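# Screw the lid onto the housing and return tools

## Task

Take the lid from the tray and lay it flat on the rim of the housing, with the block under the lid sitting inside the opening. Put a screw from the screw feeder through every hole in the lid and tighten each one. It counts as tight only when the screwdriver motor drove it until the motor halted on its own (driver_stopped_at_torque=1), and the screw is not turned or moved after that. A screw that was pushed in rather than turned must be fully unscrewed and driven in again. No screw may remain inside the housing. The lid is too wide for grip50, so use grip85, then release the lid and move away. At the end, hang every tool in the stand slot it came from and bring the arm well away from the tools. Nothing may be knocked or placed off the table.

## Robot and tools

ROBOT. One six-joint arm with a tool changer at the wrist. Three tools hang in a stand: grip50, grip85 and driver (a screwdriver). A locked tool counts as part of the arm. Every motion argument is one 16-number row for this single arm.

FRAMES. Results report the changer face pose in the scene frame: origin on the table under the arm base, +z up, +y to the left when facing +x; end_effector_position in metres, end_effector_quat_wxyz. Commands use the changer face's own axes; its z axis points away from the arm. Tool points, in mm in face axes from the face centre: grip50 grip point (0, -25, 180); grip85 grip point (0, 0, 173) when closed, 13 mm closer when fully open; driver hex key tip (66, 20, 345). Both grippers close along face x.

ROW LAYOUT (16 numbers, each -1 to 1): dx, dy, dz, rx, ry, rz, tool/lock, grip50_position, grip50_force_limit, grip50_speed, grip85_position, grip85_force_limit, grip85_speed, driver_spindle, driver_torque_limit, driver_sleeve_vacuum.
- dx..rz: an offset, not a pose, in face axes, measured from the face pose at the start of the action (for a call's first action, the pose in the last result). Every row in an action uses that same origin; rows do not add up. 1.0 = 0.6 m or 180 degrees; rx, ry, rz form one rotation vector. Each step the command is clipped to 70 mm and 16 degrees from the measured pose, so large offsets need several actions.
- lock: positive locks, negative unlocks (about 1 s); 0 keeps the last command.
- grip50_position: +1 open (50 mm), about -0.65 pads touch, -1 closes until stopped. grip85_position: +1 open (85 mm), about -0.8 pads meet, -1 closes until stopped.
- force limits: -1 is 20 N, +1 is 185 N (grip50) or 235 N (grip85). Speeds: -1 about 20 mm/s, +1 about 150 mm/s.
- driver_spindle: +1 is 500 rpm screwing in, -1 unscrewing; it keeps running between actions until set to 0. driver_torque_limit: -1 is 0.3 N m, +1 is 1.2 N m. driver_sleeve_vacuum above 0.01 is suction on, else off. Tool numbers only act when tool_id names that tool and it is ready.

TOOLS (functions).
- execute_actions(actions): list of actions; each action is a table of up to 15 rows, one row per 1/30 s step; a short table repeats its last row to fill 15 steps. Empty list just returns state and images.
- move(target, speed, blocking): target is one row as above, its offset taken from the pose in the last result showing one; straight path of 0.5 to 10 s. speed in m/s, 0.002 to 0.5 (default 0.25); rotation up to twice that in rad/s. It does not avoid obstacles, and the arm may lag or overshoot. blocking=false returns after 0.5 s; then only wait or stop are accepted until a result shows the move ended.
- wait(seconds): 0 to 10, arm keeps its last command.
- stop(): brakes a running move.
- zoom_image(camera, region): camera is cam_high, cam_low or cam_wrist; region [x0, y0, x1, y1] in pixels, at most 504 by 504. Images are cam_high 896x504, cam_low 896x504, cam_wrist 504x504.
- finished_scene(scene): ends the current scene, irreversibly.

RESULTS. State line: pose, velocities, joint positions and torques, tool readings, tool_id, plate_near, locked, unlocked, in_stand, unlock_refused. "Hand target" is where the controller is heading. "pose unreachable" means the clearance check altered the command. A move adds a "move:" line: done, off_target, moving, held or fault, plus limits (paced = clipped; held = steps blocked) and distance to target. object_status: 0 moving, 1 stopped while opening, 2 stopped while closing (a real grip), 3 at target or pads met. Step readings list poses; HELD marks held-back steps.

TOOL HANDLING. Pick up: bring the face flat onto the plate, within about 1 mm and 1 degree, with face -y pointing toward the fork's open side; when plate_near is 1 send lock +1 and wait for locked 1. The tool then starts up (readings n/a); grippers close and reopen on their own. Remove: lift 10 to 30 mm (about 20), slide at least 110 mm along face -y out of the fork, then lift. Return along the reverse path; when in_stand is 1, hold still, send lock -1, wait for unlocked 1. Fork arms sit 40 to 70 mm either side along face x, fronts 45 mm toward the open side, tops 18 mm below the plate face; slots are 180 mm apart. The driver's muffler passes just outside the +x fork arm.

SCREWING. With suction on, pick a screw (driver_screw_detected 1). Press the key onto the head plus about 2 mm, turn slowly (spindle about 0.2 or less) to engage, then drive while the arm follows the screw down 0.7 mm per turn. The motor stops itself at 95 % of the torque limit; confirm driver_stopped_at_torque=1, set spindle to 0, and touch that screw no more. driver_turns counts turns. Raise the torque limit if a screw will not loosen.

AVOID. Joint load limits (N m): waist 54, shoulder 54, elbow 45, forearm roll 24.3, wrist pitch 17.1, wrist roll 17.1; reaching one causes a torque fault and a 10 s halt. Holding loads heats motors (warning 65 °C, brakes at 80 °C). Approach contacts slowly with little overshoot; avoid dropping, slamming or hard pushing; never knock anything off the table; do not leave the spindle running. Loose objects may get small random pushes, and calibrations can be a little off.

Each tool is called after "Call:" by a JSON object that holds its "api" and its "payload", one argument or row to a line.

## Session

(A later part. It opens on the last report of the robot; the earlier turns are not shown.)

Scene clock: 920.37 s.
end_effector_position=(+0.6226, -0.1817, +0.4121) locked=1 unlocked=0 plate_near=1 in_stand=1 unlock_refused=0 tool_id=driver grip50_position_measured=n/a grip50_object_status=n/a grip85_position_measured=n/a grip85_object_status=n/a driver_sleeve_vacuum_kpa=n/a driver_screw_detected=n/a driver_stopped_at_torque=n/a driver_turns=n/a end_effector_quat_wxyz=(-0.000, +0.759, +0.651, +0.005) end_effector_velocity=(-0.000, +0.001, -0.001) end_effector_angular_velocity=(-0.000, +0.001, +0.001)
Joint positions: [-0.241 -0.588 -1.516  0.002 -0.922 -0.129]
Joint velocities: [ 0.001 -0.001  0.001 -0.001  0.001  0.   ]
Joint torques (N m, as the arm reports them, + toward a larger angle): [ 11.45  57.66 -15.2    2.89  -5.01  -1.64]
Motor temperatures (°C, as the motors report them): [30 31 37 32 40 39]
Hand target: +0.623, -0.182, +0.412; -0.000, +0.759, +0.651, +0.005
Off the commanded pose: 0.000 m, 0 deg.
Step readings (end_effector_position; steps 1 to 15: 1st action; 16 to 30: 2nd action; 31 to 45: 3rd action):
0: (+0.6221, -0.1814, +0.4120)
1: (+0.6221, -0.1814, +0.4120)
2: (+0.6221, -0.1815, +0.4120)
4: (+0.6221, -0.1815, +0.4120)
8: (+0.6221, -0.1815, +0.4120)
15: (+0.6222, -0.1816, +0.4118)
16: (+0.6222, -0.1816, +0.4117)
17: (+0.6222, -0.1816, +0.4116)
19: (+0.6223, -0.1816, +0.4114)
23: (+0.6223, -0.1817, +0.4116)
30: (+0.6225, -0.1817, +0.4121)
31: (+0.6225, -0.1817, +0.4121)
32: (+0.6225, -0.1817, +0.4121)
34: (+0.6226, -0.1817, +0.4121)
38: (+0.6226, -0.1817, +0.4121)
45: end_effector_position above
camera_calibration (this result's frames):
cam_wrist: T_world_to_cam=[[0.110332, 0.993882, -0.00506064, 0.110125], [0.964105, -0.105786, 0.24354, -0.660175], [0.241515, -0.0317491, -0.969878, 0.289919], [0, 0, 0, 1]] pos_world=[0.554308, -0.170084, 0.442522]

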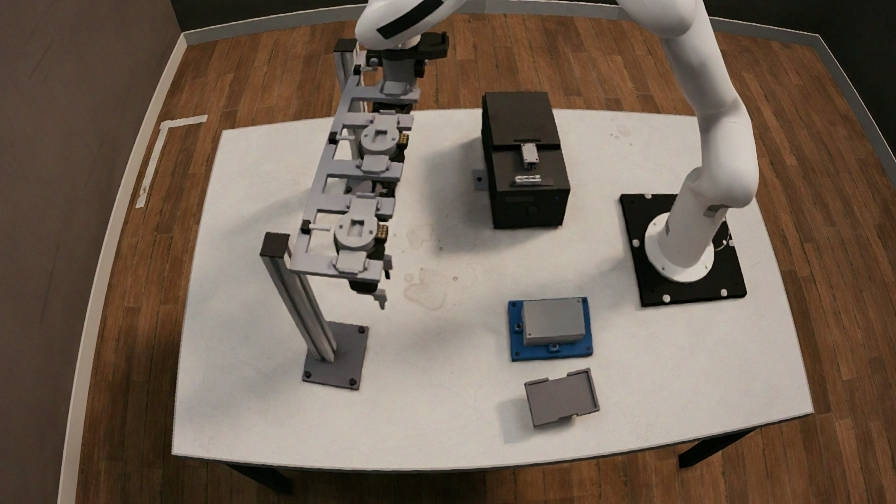

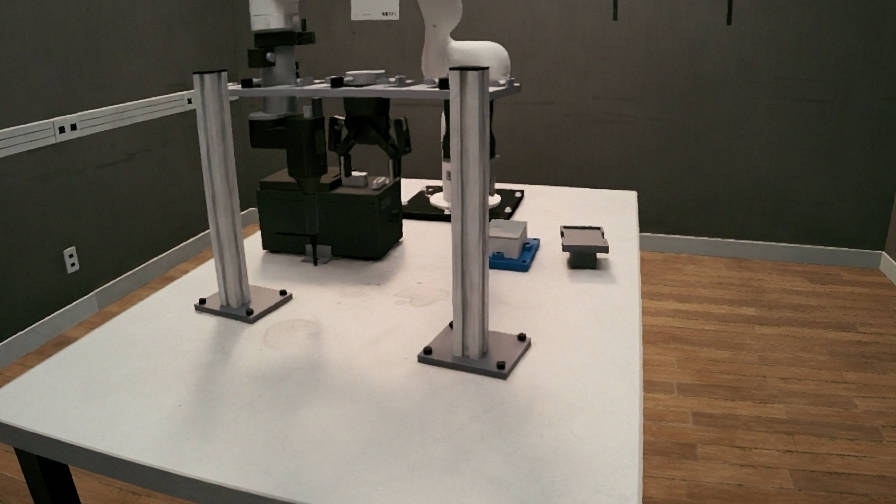

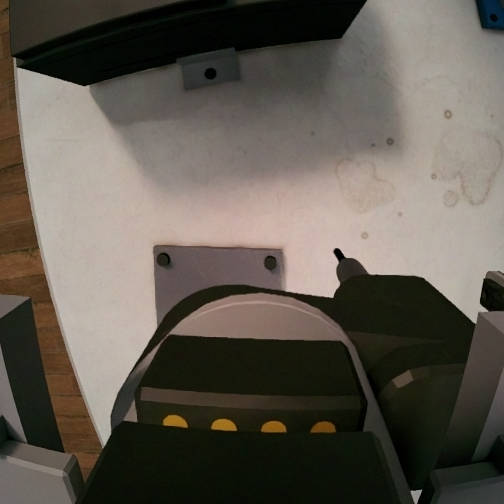

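Call:
{"api": "move", "payload": {
  "target": [0,0,-0.033,0,0,0,0,1,0,0,1,0,0,0,0,0],
  "speed": 0.03
}}

Call:
{"api": "move", "payload": {
  "target": [0,-0.205,0,0,0,0,0,1,0,0,1,0,0,0,0,0],
  "speed": 0.08
}}

Scene clock: 932.63 s.
end_effector_position=(+0.6224, -0.1818, +0.4317) locked=1 unlocked=0 plate_near=1 in_stand=0 unlock_refused=0 tool_id=driver grip50_position_measured=n/a grip50_object_status=n/a grip85_position_measured=n/a grip85_object_status=n/a driver_sleeve_vacuum_kpa=0 driver_screw_detected=0 driver_stopped_at_torque=0 driver_turns=0.00 end_effector_quat_wxyz=(-0.000, +0.759, +0.651, +0.005) end_effector_velocity=(-0.000, +0.000, -0.000) end_effector_angular_velocity=(-0.000, +0.001, +0.000)
Joint positions: [-0.241 -0.573 -1.538  0.002 -0.96  -0.129]
Joint velocities: [ 0.    -0.     0.001 -0.001 -0.     0.   ]
Joint torques (N m, as the arm reports them, + toward a larger angle): [ -0.9   68.93 -26.26   0.97   0.38  -0.36]
Motor temperatures (°C, as the motors report them): [30 31 37 32 40 39]
Hand target: +0.622, -0.182, +0.432; -0.000, +0.759, +0.651, +0.005
Off the commanded pose: 0.000 m, 0 deg.
move: done
camera_calibration (this result's frames):
cam_wrist: T_world_to_cam=[[0.110196, 0.993898, -0.00493636, 0.110309], [0.964222, -0.105698, 0.243113, -0.664656], [0.241108, -0.0315498, -0.969985, 0.309349], [0, 0, 0, 1]] pos_world=[0.554134, -0.170129, 0.462195]

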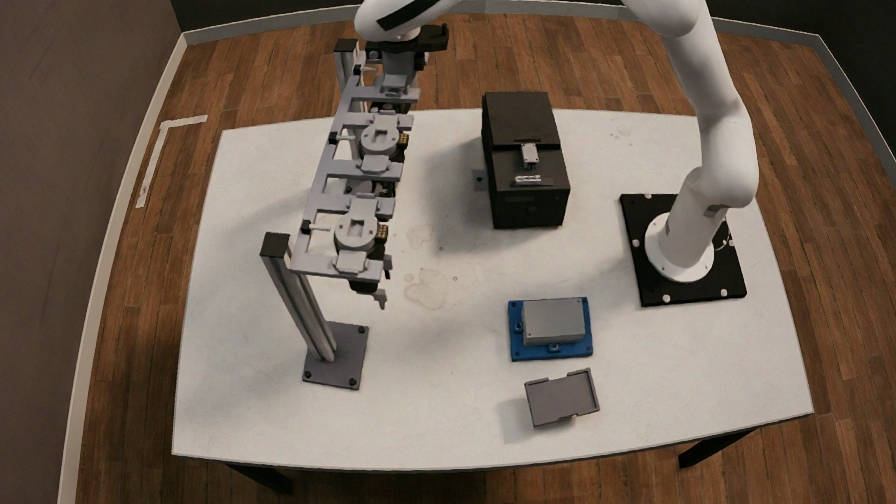

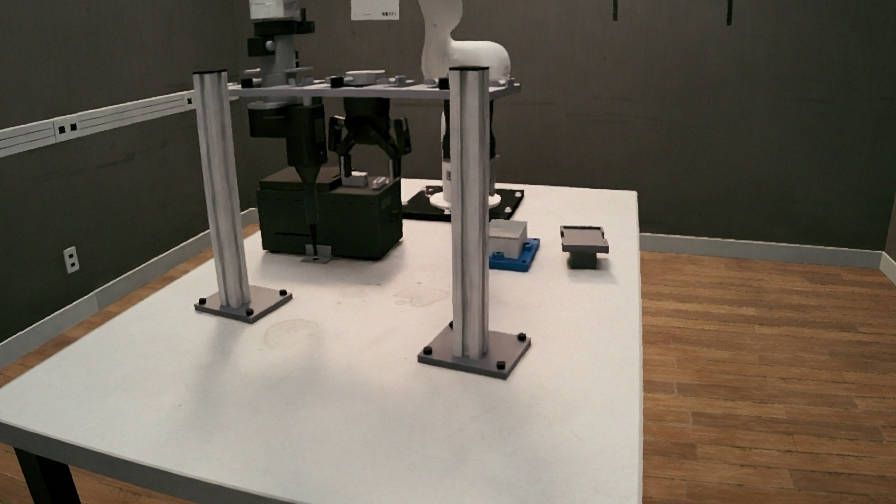

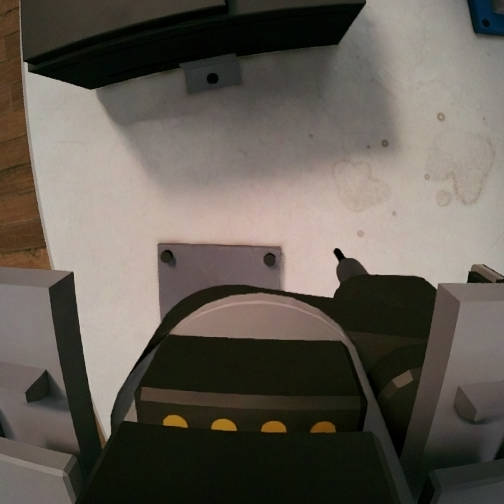

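Scene clock: 934.57 s.
end_effector_position=(+0.5010, -0.1629, +0.4312) locked=1 unlocked=0 plate_near=1 in_stand=0 unlock_refused=0 tool_id=driver grip50_position_measured=n/a grip50_object_status=n/a grip85_position_measured=n/a grip85_object_status=n/a driver_sleeve_vacuum_kpa=0 driver_screw_detected=0 driver_stopped_at_torque=0 driver_turns=0.00 end_effector_quat_wxyz=(-0.000, +0.759, +0.651, +0.005) end_effector_velocity=(-0.001, +0.001, -0.000) end_effector_angular_velocity=(-0.000, +0.001, +0.001)
Joint positions: [-0.27  -0.275 -1.128  0.003 -0.847 -0.159]
Joint velocities: [ 0.001  0.001  0.002 -0.     0.    -0.   ]
Joint torques (N m, as the arm reports them, + toward a larger angle): [ -0.97  49.85 -25.08   1.     0.39  -0.27]
Motor temperatures (°C, as the motors report them): [30 31 37 32 40 39]
Hand target: +0.501, -0.163, +0.431; -0.000, +0.759, +0.651, +0.005
Off the commanded pose: 0.000 m, 0 deg.
move: done
camera_calibration (this result's frames):
cam_wrist: T_world_to_cam=[[0.110371, 0.993877, -0.00517011, 0.104884], [0.96411, -0.105799, 0.243511, -0.545664], [0.241473, -0.0318612, -0.969884, 0.338416], [0, 0, 0, 1]] pos_world=[0.432785, -0.15119, 0.461642]

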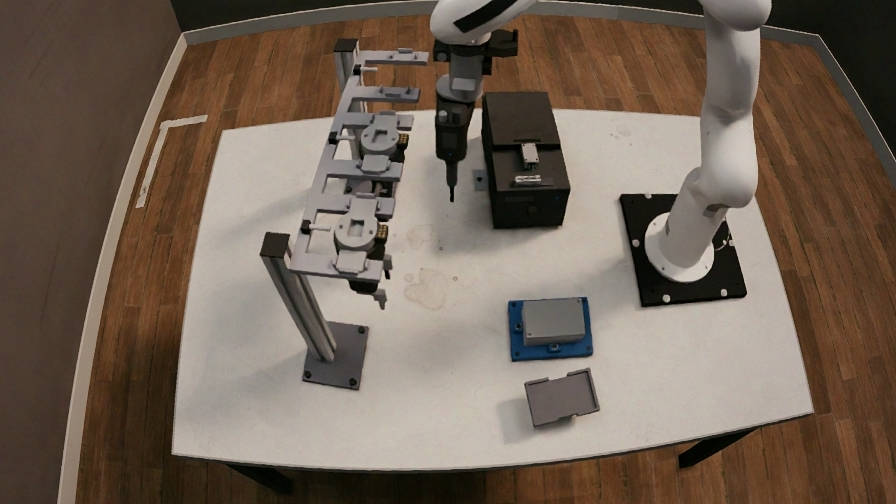

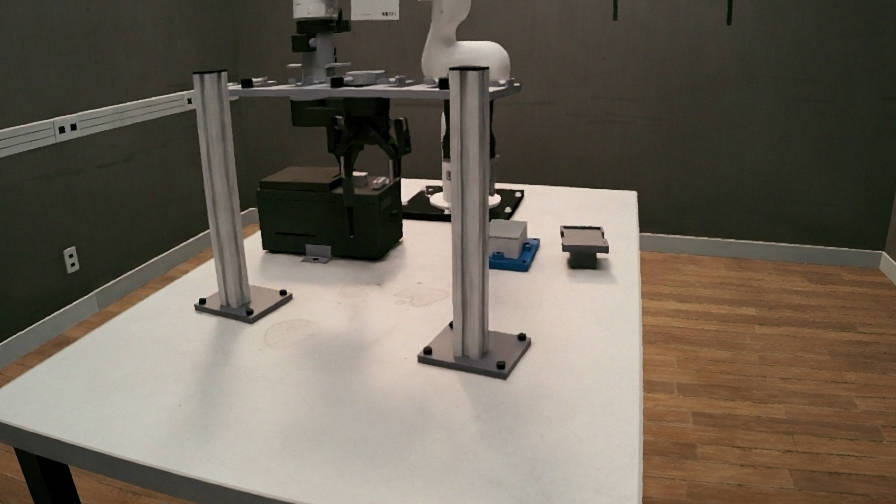

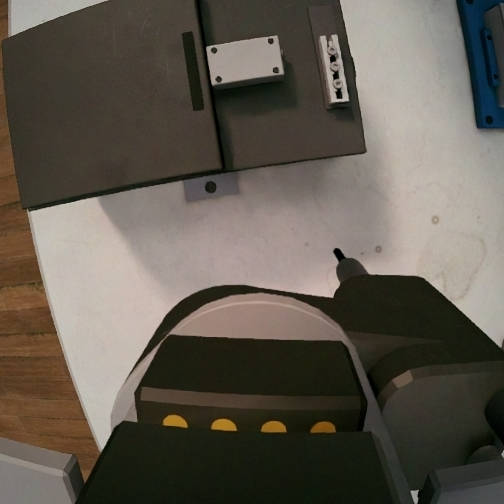

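Call:
{"api": "move", "payload": {
  "target": [0,0,-0.2,0,0,0,0,1,0,0,1,0,0,0,0,0],
  "speed": 0.15
}}

Call:
{"api": "zoom_image", "payload": {
  "camera": "cam_high",
  "region": [470,80,600,240]
}}

Scene clock: 947.27 s.
end_effector_position=(+0.5003, -0.1634, +0.5507) locked=1 unlocked=0 plate_near=1 in_stand=0 unlock_refused=0 tool_id=driver grip50_position_measured=n/a grip50_object_status=n/a grip85_position_measured=n/a grip85_object_status=n/a driver_sleeve_vacuum_kpa=0 driver_screw_detected=0 driver_stopped_at_torque=0 driver_turns=0.00 end_effector_quat_wxyz=(-0.000, +0.759, +0.651, +0.005) end_effector_velocity=(+0.000, -0.000, +0.003) end_effector_angular_velocity=(-0.001, -0.002, -0.001)
Joint positions: [-0.271 -0.198 -1.308  0.002 -1.106 -0.158]
Joint velocities: [-0.     0.001 -0.005 -0.    -0.003  0.   ]
Joint torques (N m, as the arm reports them, + toward a larger angle): [ -1.33  47.05 -26.89   1.01   0.33  -0.25]
Motor temperatures (°C, as the motors report them): [30 31 38 32 40 39]
Hand target: +0.500, -0.163, +0.551; -0.000, +0.759, +0.651, +0.005
Off the commanded pose: 0.001 m, 0 deg.
move: done
camera_calibration (this result's frames):
cam_wrist: T_world_to_cam=[[0.109985, 0.993922, -0.00477681, 0.106122], [0.964341, -0.105546, 0.242706, -0.573724], [0.240726, -0.0313005, -0.970088, 0.455039], [0, 0, 0, 1]] pos_world=[0.432054, -0.151788, 0.581181]

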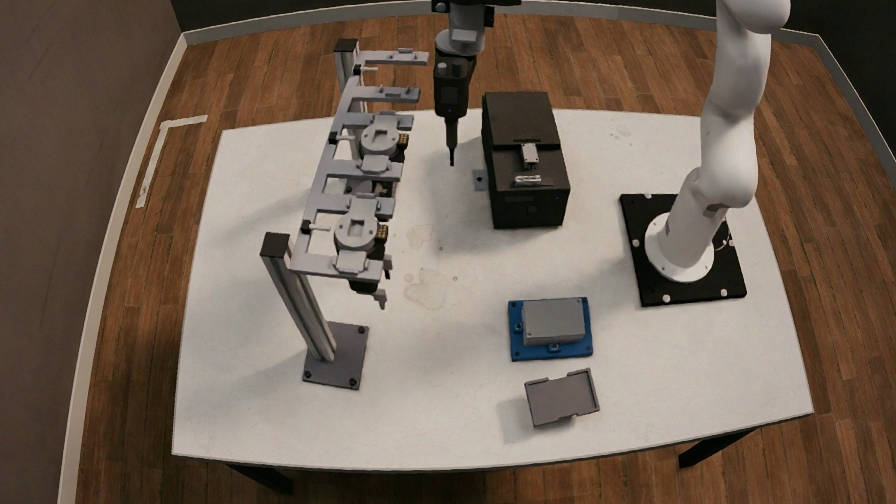

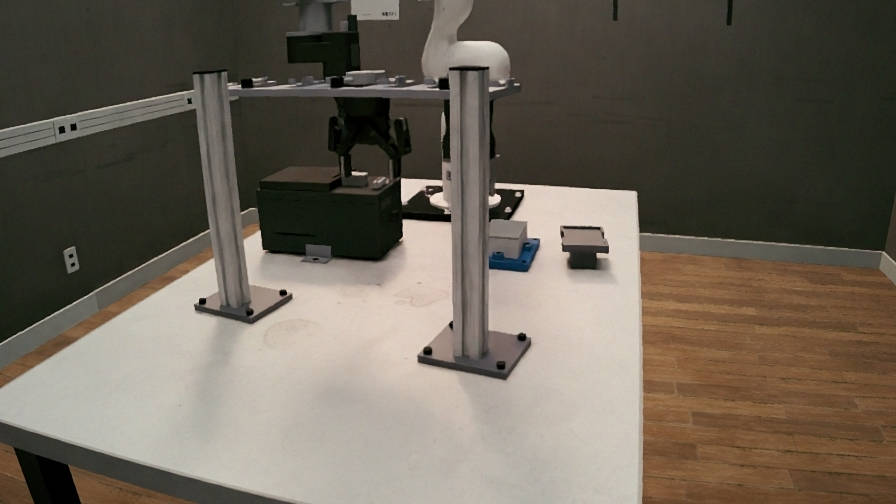

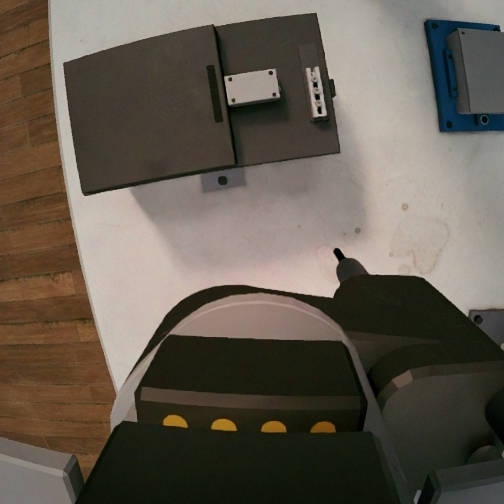

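Region (470, 80, 600, 240) of cam_high's 896x504 image, scaled by 3.150, with more detail than that image has; it fills the left 410 columns of this view, and the rest is white.

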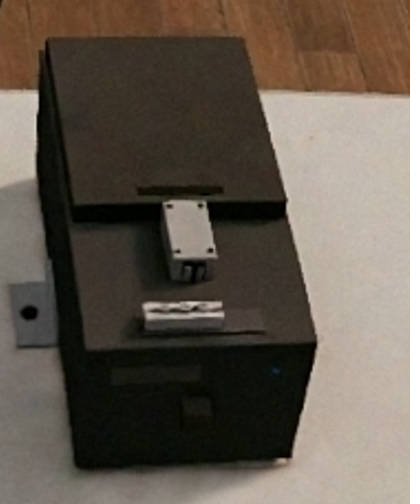

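Call:
{"api": "move", "payload": {
  "target": [-0.033,-0.242,-0.02,0,0,0,0,1,0,0,1,0,0,0,0,0],
  "speed": 0.15
}}

Scene clock: 967.77 s.
end_effector_position=(+0.3540, -0.1607, +0.5619) locked=1 unlocked=0 plate_near=1 in_stand=0 unlock_refused=0 tool_id=driver grip50_position_measured=n/a grip50_object_status=n/a grip85_position_measured=n/a grip85_object_status=n/a driver_sleeve_vacuum_kpa=0 driver_screw_detected=0 driver_stopped_at_torque=0 driver_turns=0.00 end_effector_quat_wxyz=(-0.000, +0.759, +0.651, +0.005) end_effector_velocity=(-0.001, +0.000, +0.000) end_effector_angular_velocity=(+0.000, +0.000, +0.001)
Joint positions: [-0.379  0.161 -0.97   0.003 -1.125 -0.267]
Joint velocities: [-0.001  0.002  0.002  0.    -0.001 -0.001]
Joint torques (N m, as the arm reports them, + toward a larger angle): [ -2.07  24.25 -26.01   1.14   0.25  -0.35]
Motor temperatures (°C, as the motors report them): [30 31 39 32 40 39]
Hand target: +0.354, -0.161, +0.562; -0.000, +0.759, +0.651, +0.004
Off the commanded pose: 0.000 m, 0 deg.
move: done
camera_calibration (this result's frames):
cam_wrist: T_world_to_cam=[[0.109948, 0.993925, -0.00501646, 0.119702], [0.964245, -0.105437, 0.243136, -0.435268], [0.24113, -0.0315694, -0.969979, 0.501003], [0, 0, 0, 1]] pos_world=[0.285737, -0.149052, 0.592392]

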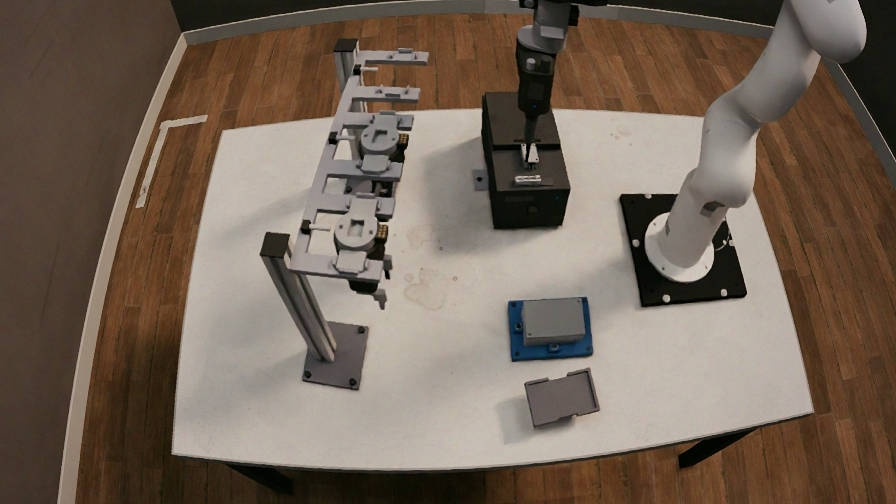

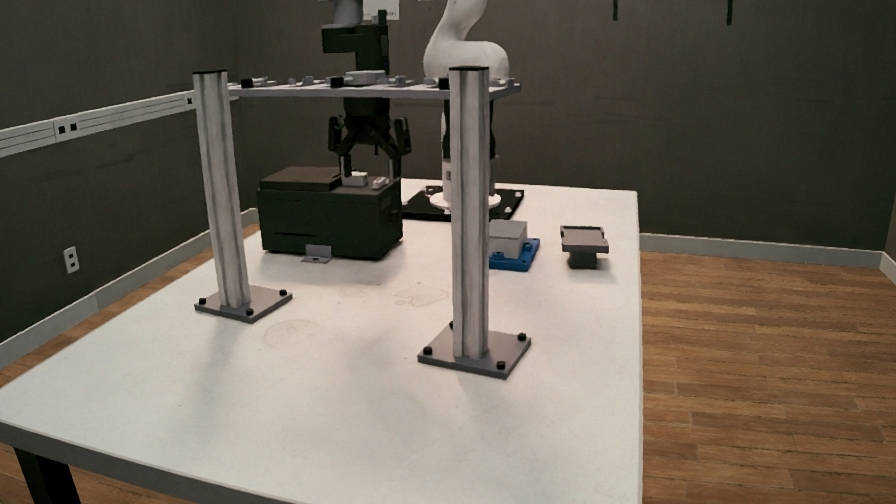

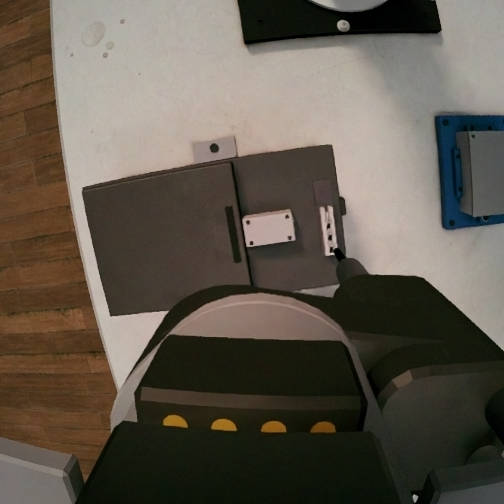

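Call:
{"api": "zoom_image", "payload": {
  "camera": "cam_wrist",
  "region": [230,160,390,290]
}}

Region (230, 160, 390, 290) of cam_wrist's 504x504 image, scaled by 3.150, with more detail than that image has; it fills the top 410 rows of this view, and the rest is white.

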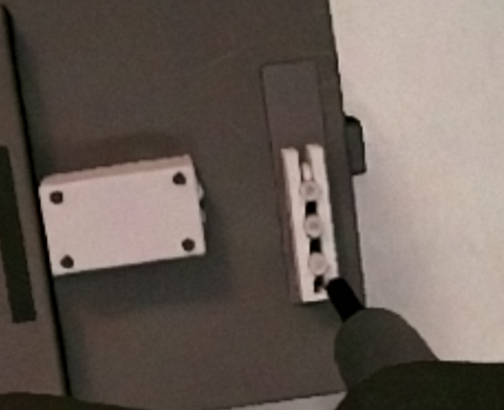

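Call:
{"api": "move", "payload": {
  "target": [0,0,0.04,0,0,0,0,1,0,0,1,0,0,0,0,0],
  "speed": 0.04
}}

Call:
{"api": "zoom_image", "payload": {
  "camera": "cam_wrist",
  "region": [280,170,400,290]
}}

Call:
{"api": "zoom_image", "payload": {
  "camera": "cam_low",
  "region": [320,120,440,220]
}}

Scene clock: 992.90 s.
end_effector_position=(+0.3541, -0.1606, +0.5381) locked=1 unlocked=0 plate_near=1 in_stand=0 unlock_refused=0 tool_id=driver grip50_position_measured=n/a grip50_object_status=n/a grip85_position_measured=n/a grip85_object_status=n/a driver_sleeve_vacuum_kpa=0 driver_screw_detected=0 driver_stopped_at_torque=0 driver_turns=0.00 end_effector_quat_wxyz=(-0.000, +0.759, +0.651, +0.005) end_effector_velocity=(+0.000, -0.000, +0.000) end_effector_angular_velocity=(-0.002, -0.002, -0.001)
Joint positions: [-0.379  0.152 -0.924  0.003 -1.07  -0.267]
Joint velocities: [-0.001  0.     0.    -0.001  0.002  0.001]
Joint torques (N m, as the arm reports them, + toward a larger angle): [ -2.09  23.67 -26.33   1.06   0.16  -0.24]
Motor temperatures (°C, as the motors report them): [30 31 39 32 40 39]
Hand target: +0.354, -0.161, +0.538; -0.000, +0.759, +0.651, +0.005
Off the commanded pose: 0.000 m, 0 deg.
move: done
camera_calibration (this result's frames):
cam_wrist: T_world_to_cam=[[0.110037, 0.993914, -0.00510054, 0.119469], [0.964203, -0.105499, 0.243273, -0.429662], [0.241255, -0.031687, -0.969944, 0.477748], [0, 0, 0, 1]] pos_world=[0.285876, -0.148933, 0.568523]

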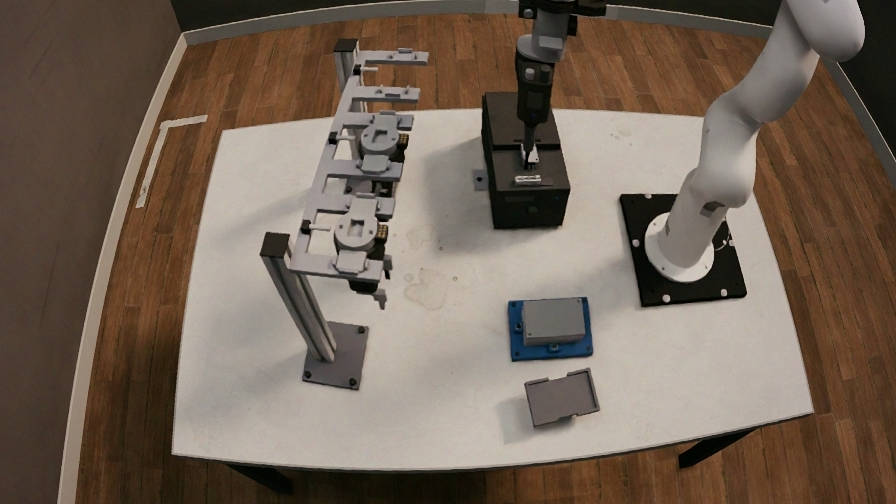

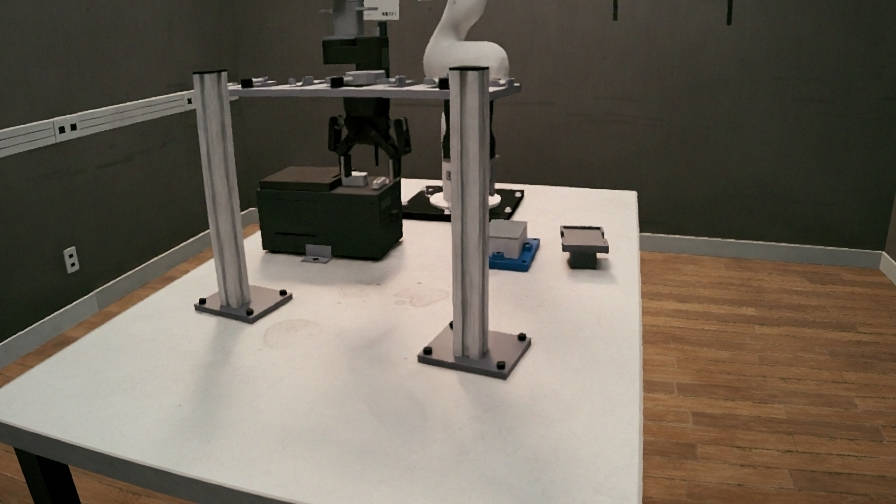

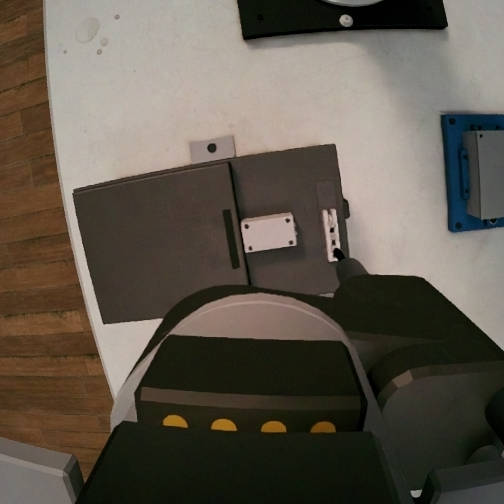

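Region (280, 170, 400, 290) of cam_wrist's 504x504 image, scaled by 4.200, with more detail than that image has.

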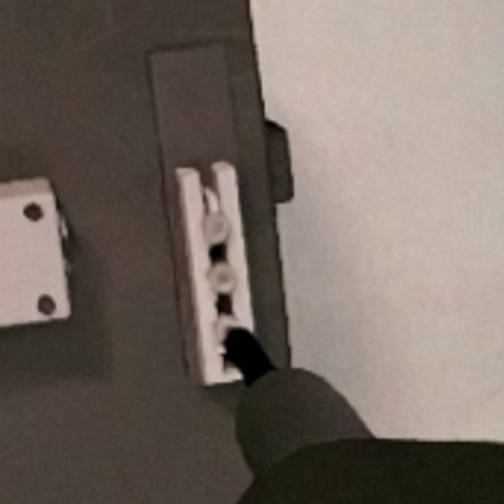

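Region (320, 120, 440, 220) of cam_low's 896x504 image, scaled by 4.200, with more detail than that image has.

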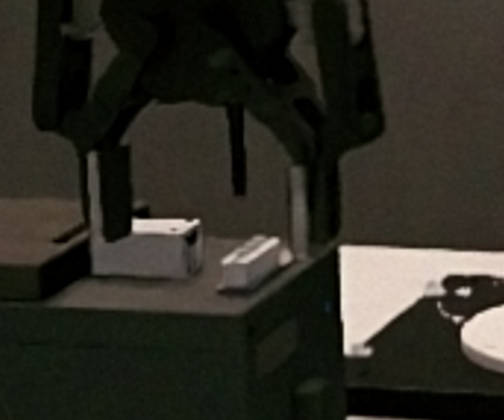

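Call:
{"api": "move", "payload": {
  "target": [0,0,0.017,0,0,0,0,1,0,0,1,0,0,0,0,0],
  "speed": 0.02
}}

Call:
{"api": "zoom_image", "payload": {
  "camera": "cam_wrist",
  "region": [280,170,400,290]
}}

Call:
{"api": "zoom_image", "payload": {
  "camera": "cam_low",
  "region": [320,120,440,220]
}}

Scene clock: 1012.67 s.
end_effector_position=(+0.3542, -0.1605, +0.5279) locked=1 unlocked=0 plate_near=1 in_stand=0 unlock_refused=0 tool_id=driver grip50_position_measured=n/a grip50_object_status=n/a grip85_position_measured=n/a grip85_object_status=n/a driver_sleeve_vacuum_kpa=0 driver_screw_detected=0 driver_stopped_at_torque=0 driver_turns=0.00 end_effector_quat_wxyz=(-0.000, +0.759, +0.651, +0.005) end_effector_velocity=(+0.000, -0.000, -0.000) end_effector_angular_velocity=(-0.002, -0.002, +0.000)
Joint positions: [-0.379  0.147 -0.905  0.003 -1.047 -0.267]
Joint velocities: [-0.001  0.     0.001 -0.001  0.003 -0.001]
Joint torques (N m, as the arm reports them, + toward a larger angle): [ -1.45  24.17 -26.43   1.12   0.25  -0.19]
Motor temperatures (°C, as the motors report them): [30 31 40 32 40 39]
Hand target: +0.354, -0.161, +0.528; -0.000, +0.759, +0.651, +0.005
Off the commanded pose: 0.000 m, 0 deg.
move: done
camera_calibration (this result's frames):
cam_wrist: T_world_to_cam=[[0.110072, 0.99391, -0.00512176, 0.119362], [0.964199, -0.105528, 0.243279, -0.427253], [0.241257, -0.0317167, -0.969943, 0.467904], [0, 0, 0, 1]] pos_world=[0.285934, -0.148882, 0.558393]

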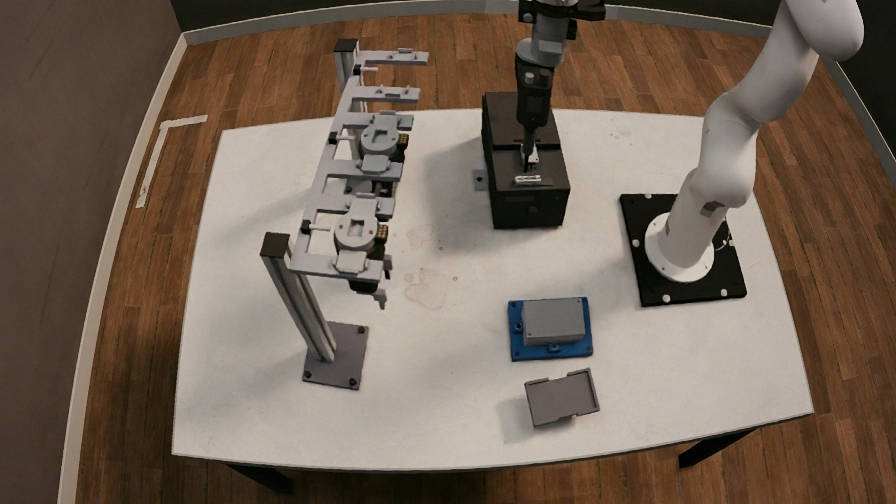

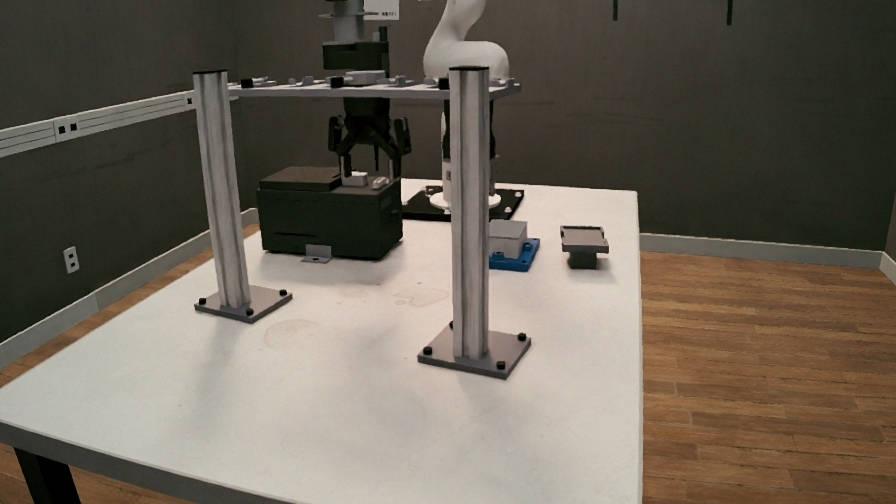

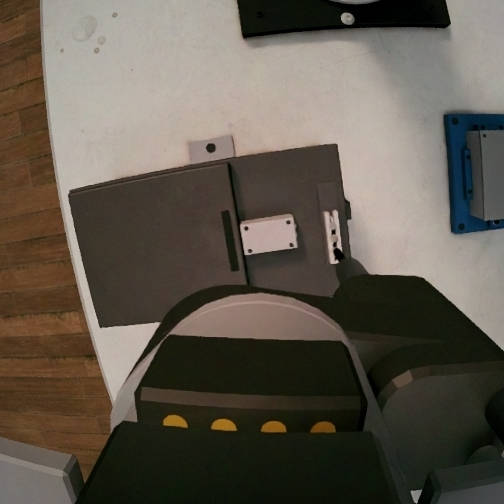

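Region (280, 170, 400, 290) of cam_wrist's 504x504 image, scaled by 4.200, with more detail than that image has.

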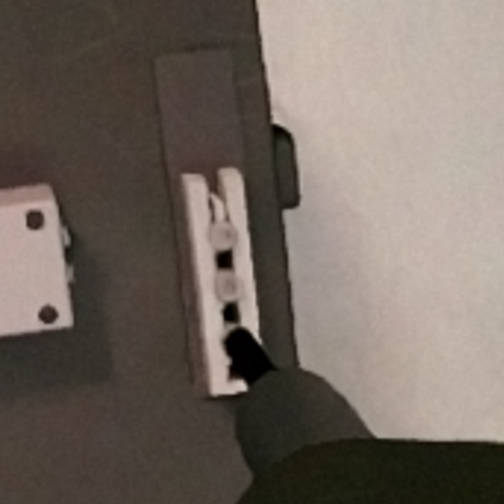

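Region (320, 120, 440, 220) of cam_low's 896x504 image, scaled by 4.200, with more detail than that image has.

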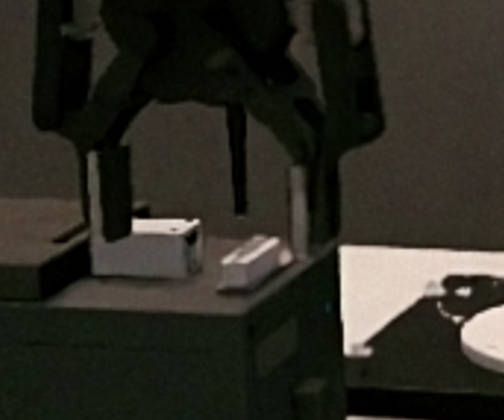

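Call:
{"api": "move", "payload": {
  "target": [0.002,-0.0125,0.013,0,0,0,0,1,0,0,1,0,0,0,0,0],
  "speed": 0.02
}}

Call:
{"api": "zoom_image", "payload": {
  "camera": "cam_wrist",
  "region": [310,210,370,270]
}}

Call:
{"api": "zoom_image", "payload": {
  "camera": "cam_low",
  "region": [350,150,410,200]
}}

Scene clock: 1038.57 s.
end_effector_position=(+0.3470, -0.1582, +0.5202) locked=1 unlocked=0 plate_near=1 in_stand=0 unlock_refused=0 tool_id=driver grip50_position_measured=n/a grip50_object_status=n/a grip85_position_measured=n/a grip85_object_status=n/a driver_sleeve_vacuum_kpa=0 driver_screw_detected=0 driver_stopped_at_torque=0 driver_turns=0.00 end_effector_quat_wxyz=(-0.000, +0.759, +0.651, +0.005) end_effector_velocity=(-0.000, +0.000, -0.000) end_effector_angular_velocity=(-0.001, -0.003, +0.000)
Joint positions: [-0.381  0.163 -0.874  0.003 -1.032 -0.269]
Joint velocities: [ 0.     0.002  0.002 -0.     0.003  0.   ]
Joint torques (N m, as the arm reports them, + toward a larger angle): [ -0.43  24.23 -26.4    0.9    0.12  -0.17]
Motor temperatures (°C, as the motors report them): [30 31 40 32 39 39]
Hand target: +0.347, -0.158, +0.520; -0.000, +0.759, +0.651, +0.005
Off the commanded pose: 0.000 m, 0 deg.
move: done
camera_calibration (this result's frames):
cam_wrist: T_world_to_cam=[[0.110099, 0.993907, -0.00515012, 0.117763], [0.964188, -0.105546, 0.243314, -0.418254], [0.241288, -0.0317543, -0.969934, 0.462144], [0, 0, 0, 1]] pos_world=[0.2788, -0.146516, 0.550623]

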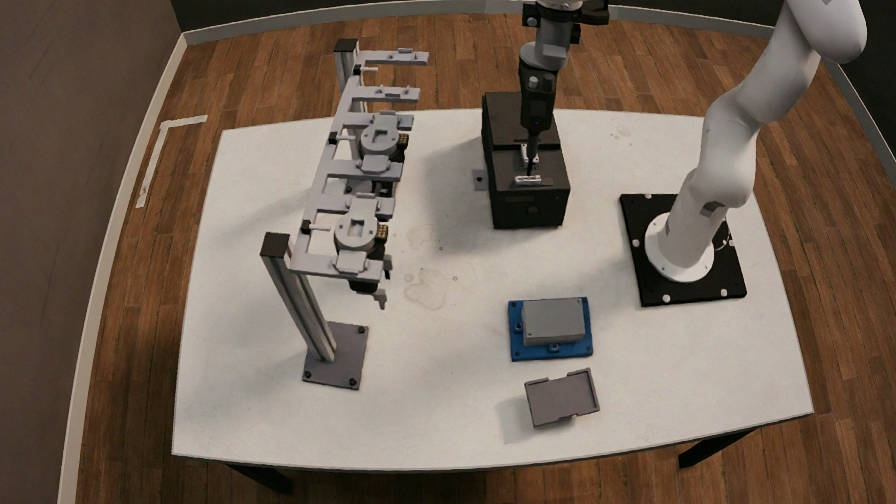

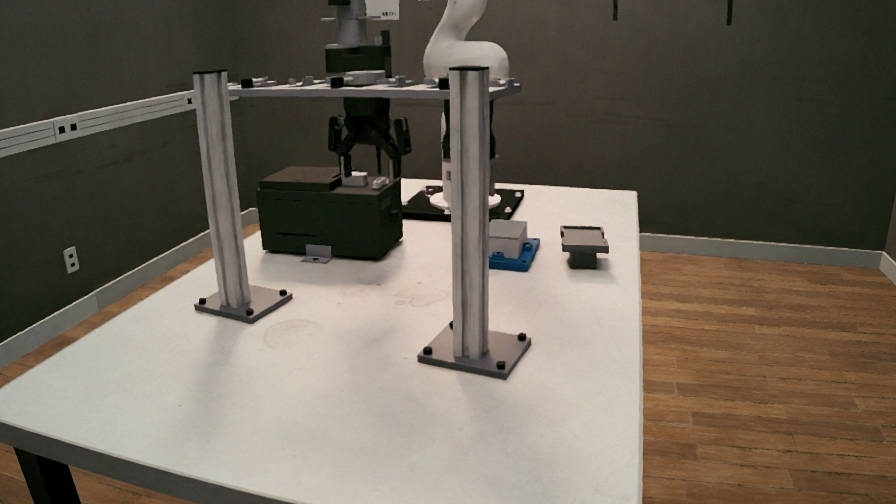

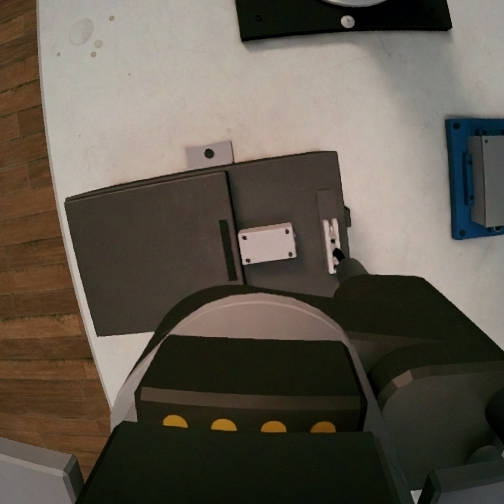

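Region (310, 210, 370, 270) of cam_wrist's 504x504 image, scaled by 8.400, with more detail than that image has.

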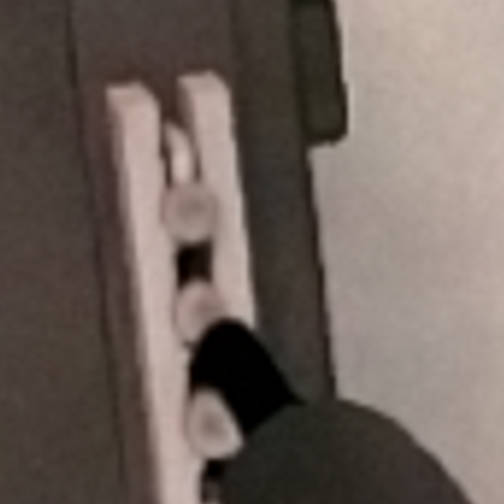

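Region (350, 150, 410, 200) of cam_low's 896x504 image, scaled by 8.400, with more detail than that image has.

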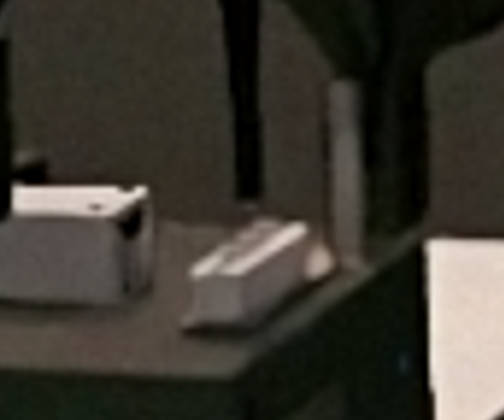

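Call:
{"api": "move", "payload": {
  "target": [-0.0018,-0.004,0.005,0,0,0,0,1,0,0,1,0,0,0,0,0],
  "speed": 0.01
}}

Call:
{"api": "zoom_image", "payload": {
  "camera": "cam_wrist",
  "region": [310,210,370,270]
}}

Call:
{"api": "zoom_image", "payload": {
  "camera": "cam_low",
  "region": [350,150,410,200]
}}

Call:
{"api": "zoom_image", "payload": {
  "camera": "cam_high",
  "region": [500,140,560,200]
}}

Scene clock: 1061.23 s.
end_effector_position=(+0.3445, -0.1588, +0.5172) locked=1 unlocked=0 plate_near=1 in_stand=0 unlock_refused=0 tool_id=driver grip50_position_measured=n/a grip50_object_status=n/a grip85_position_measured=n/a grip85_object_status=n/a driver_sleeve_vacuum_kpa=0 driver_screw_detected=0 driver_stopped_at_torque=0 driver_turns=0.00 end_effector_quat_wxyz=(-0.000, +0.759, +0.651, +0.005) end_effector_velocity=(-0.000, -0.000, -0.000) end_effector_angular_velocity=(+0.001, -0.001, -0.001)
Joint positions: [-0.386  0.167 -0.864  0.003 -1.025 -0.274]
Joint velocities: [-0.001  0.001  0.001  0.001  0.001 -0.   ]
Joint torques (N m, as the arm reports them, + toward a larger angle): [ -1.54  23.54 -26.21   0.92   0.05  -0.33]
Motor temperatures (°C, as the motors report them): [30 31 40 32 39 39]
Hand target: +0.345, -0.159, +0.517; -0.000, +0.759, +0.651, +0.005
Off the commanded pose: 0.000 m, 0 deg.
move: done
camera_calibration (this result's frames):
cam_wrist: T_world_to_cam=[[0.110114, 0.993906, -0.00515641, 0.118691], [0.964194, -0.10556, 0.243284, -0.415175], [0.241257, -0.0317607, -0.969941, 0.459839], [0, 0, 0, 1]] pos_world=[0.276301, -0.147189, 0.547634]

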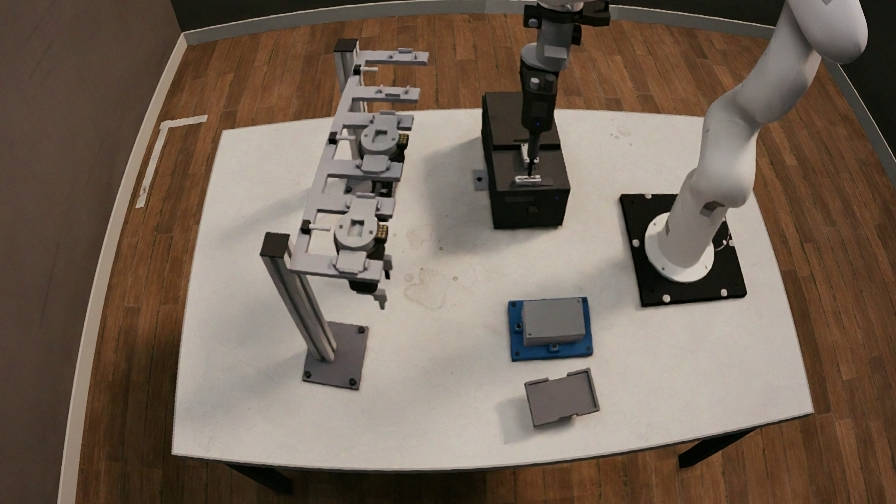

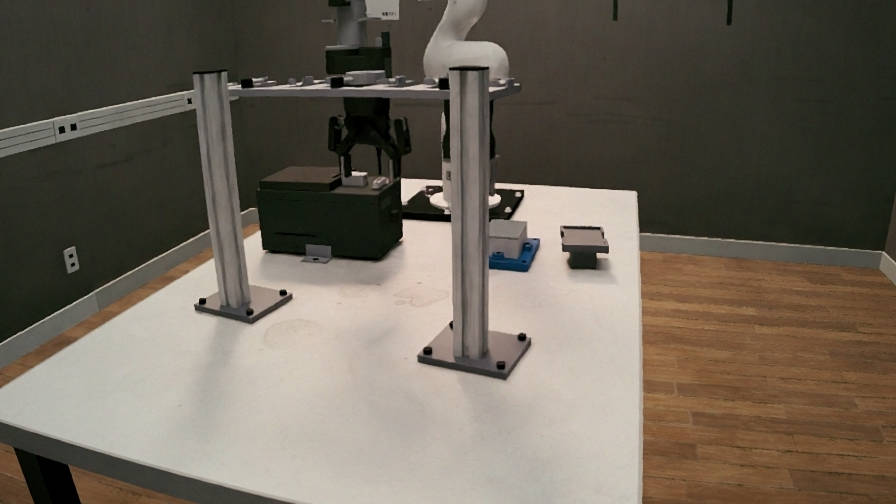

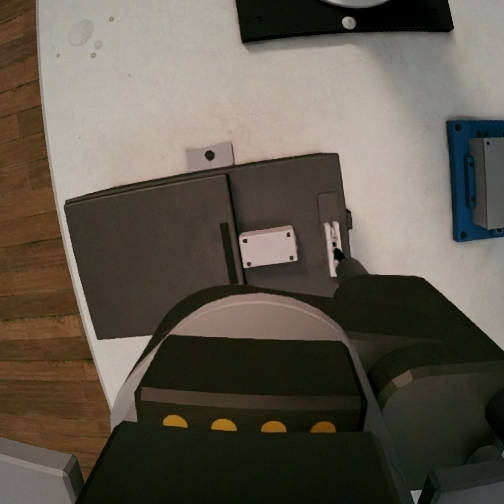

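Region (310, 210, 370, 270) of cam_wrist's 504x504 image, scaled by 8.400, with more detail than that image has.

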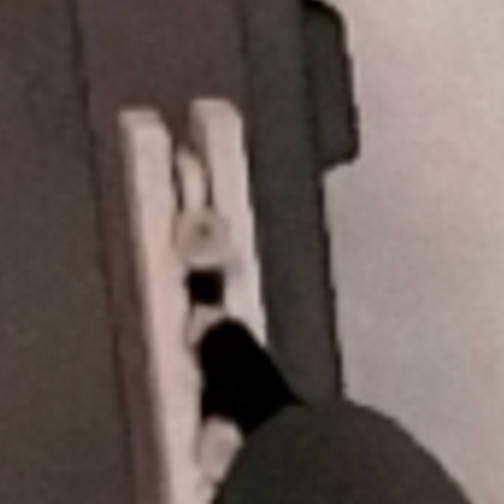

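Region (350, 150, 410, 200) of cam_low's 896x504 image, scaled by 8.400, with more detail than that image has.

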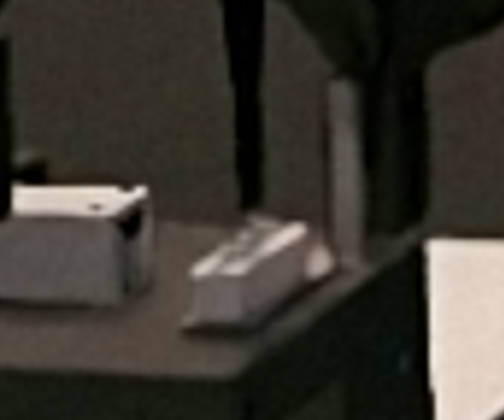

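Region (500, 140, 560, 200) of cam_high's 896x504 image, scaled by 8.400, with more detail than that image has.

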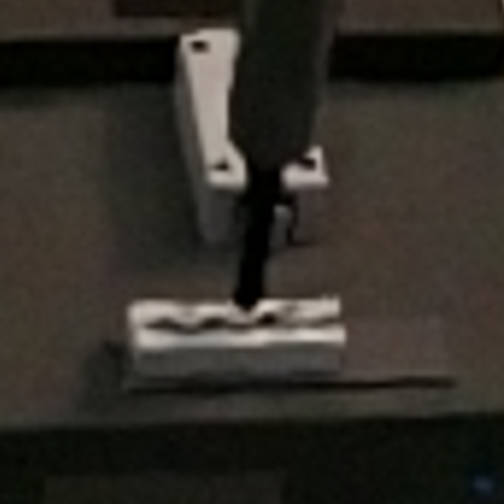

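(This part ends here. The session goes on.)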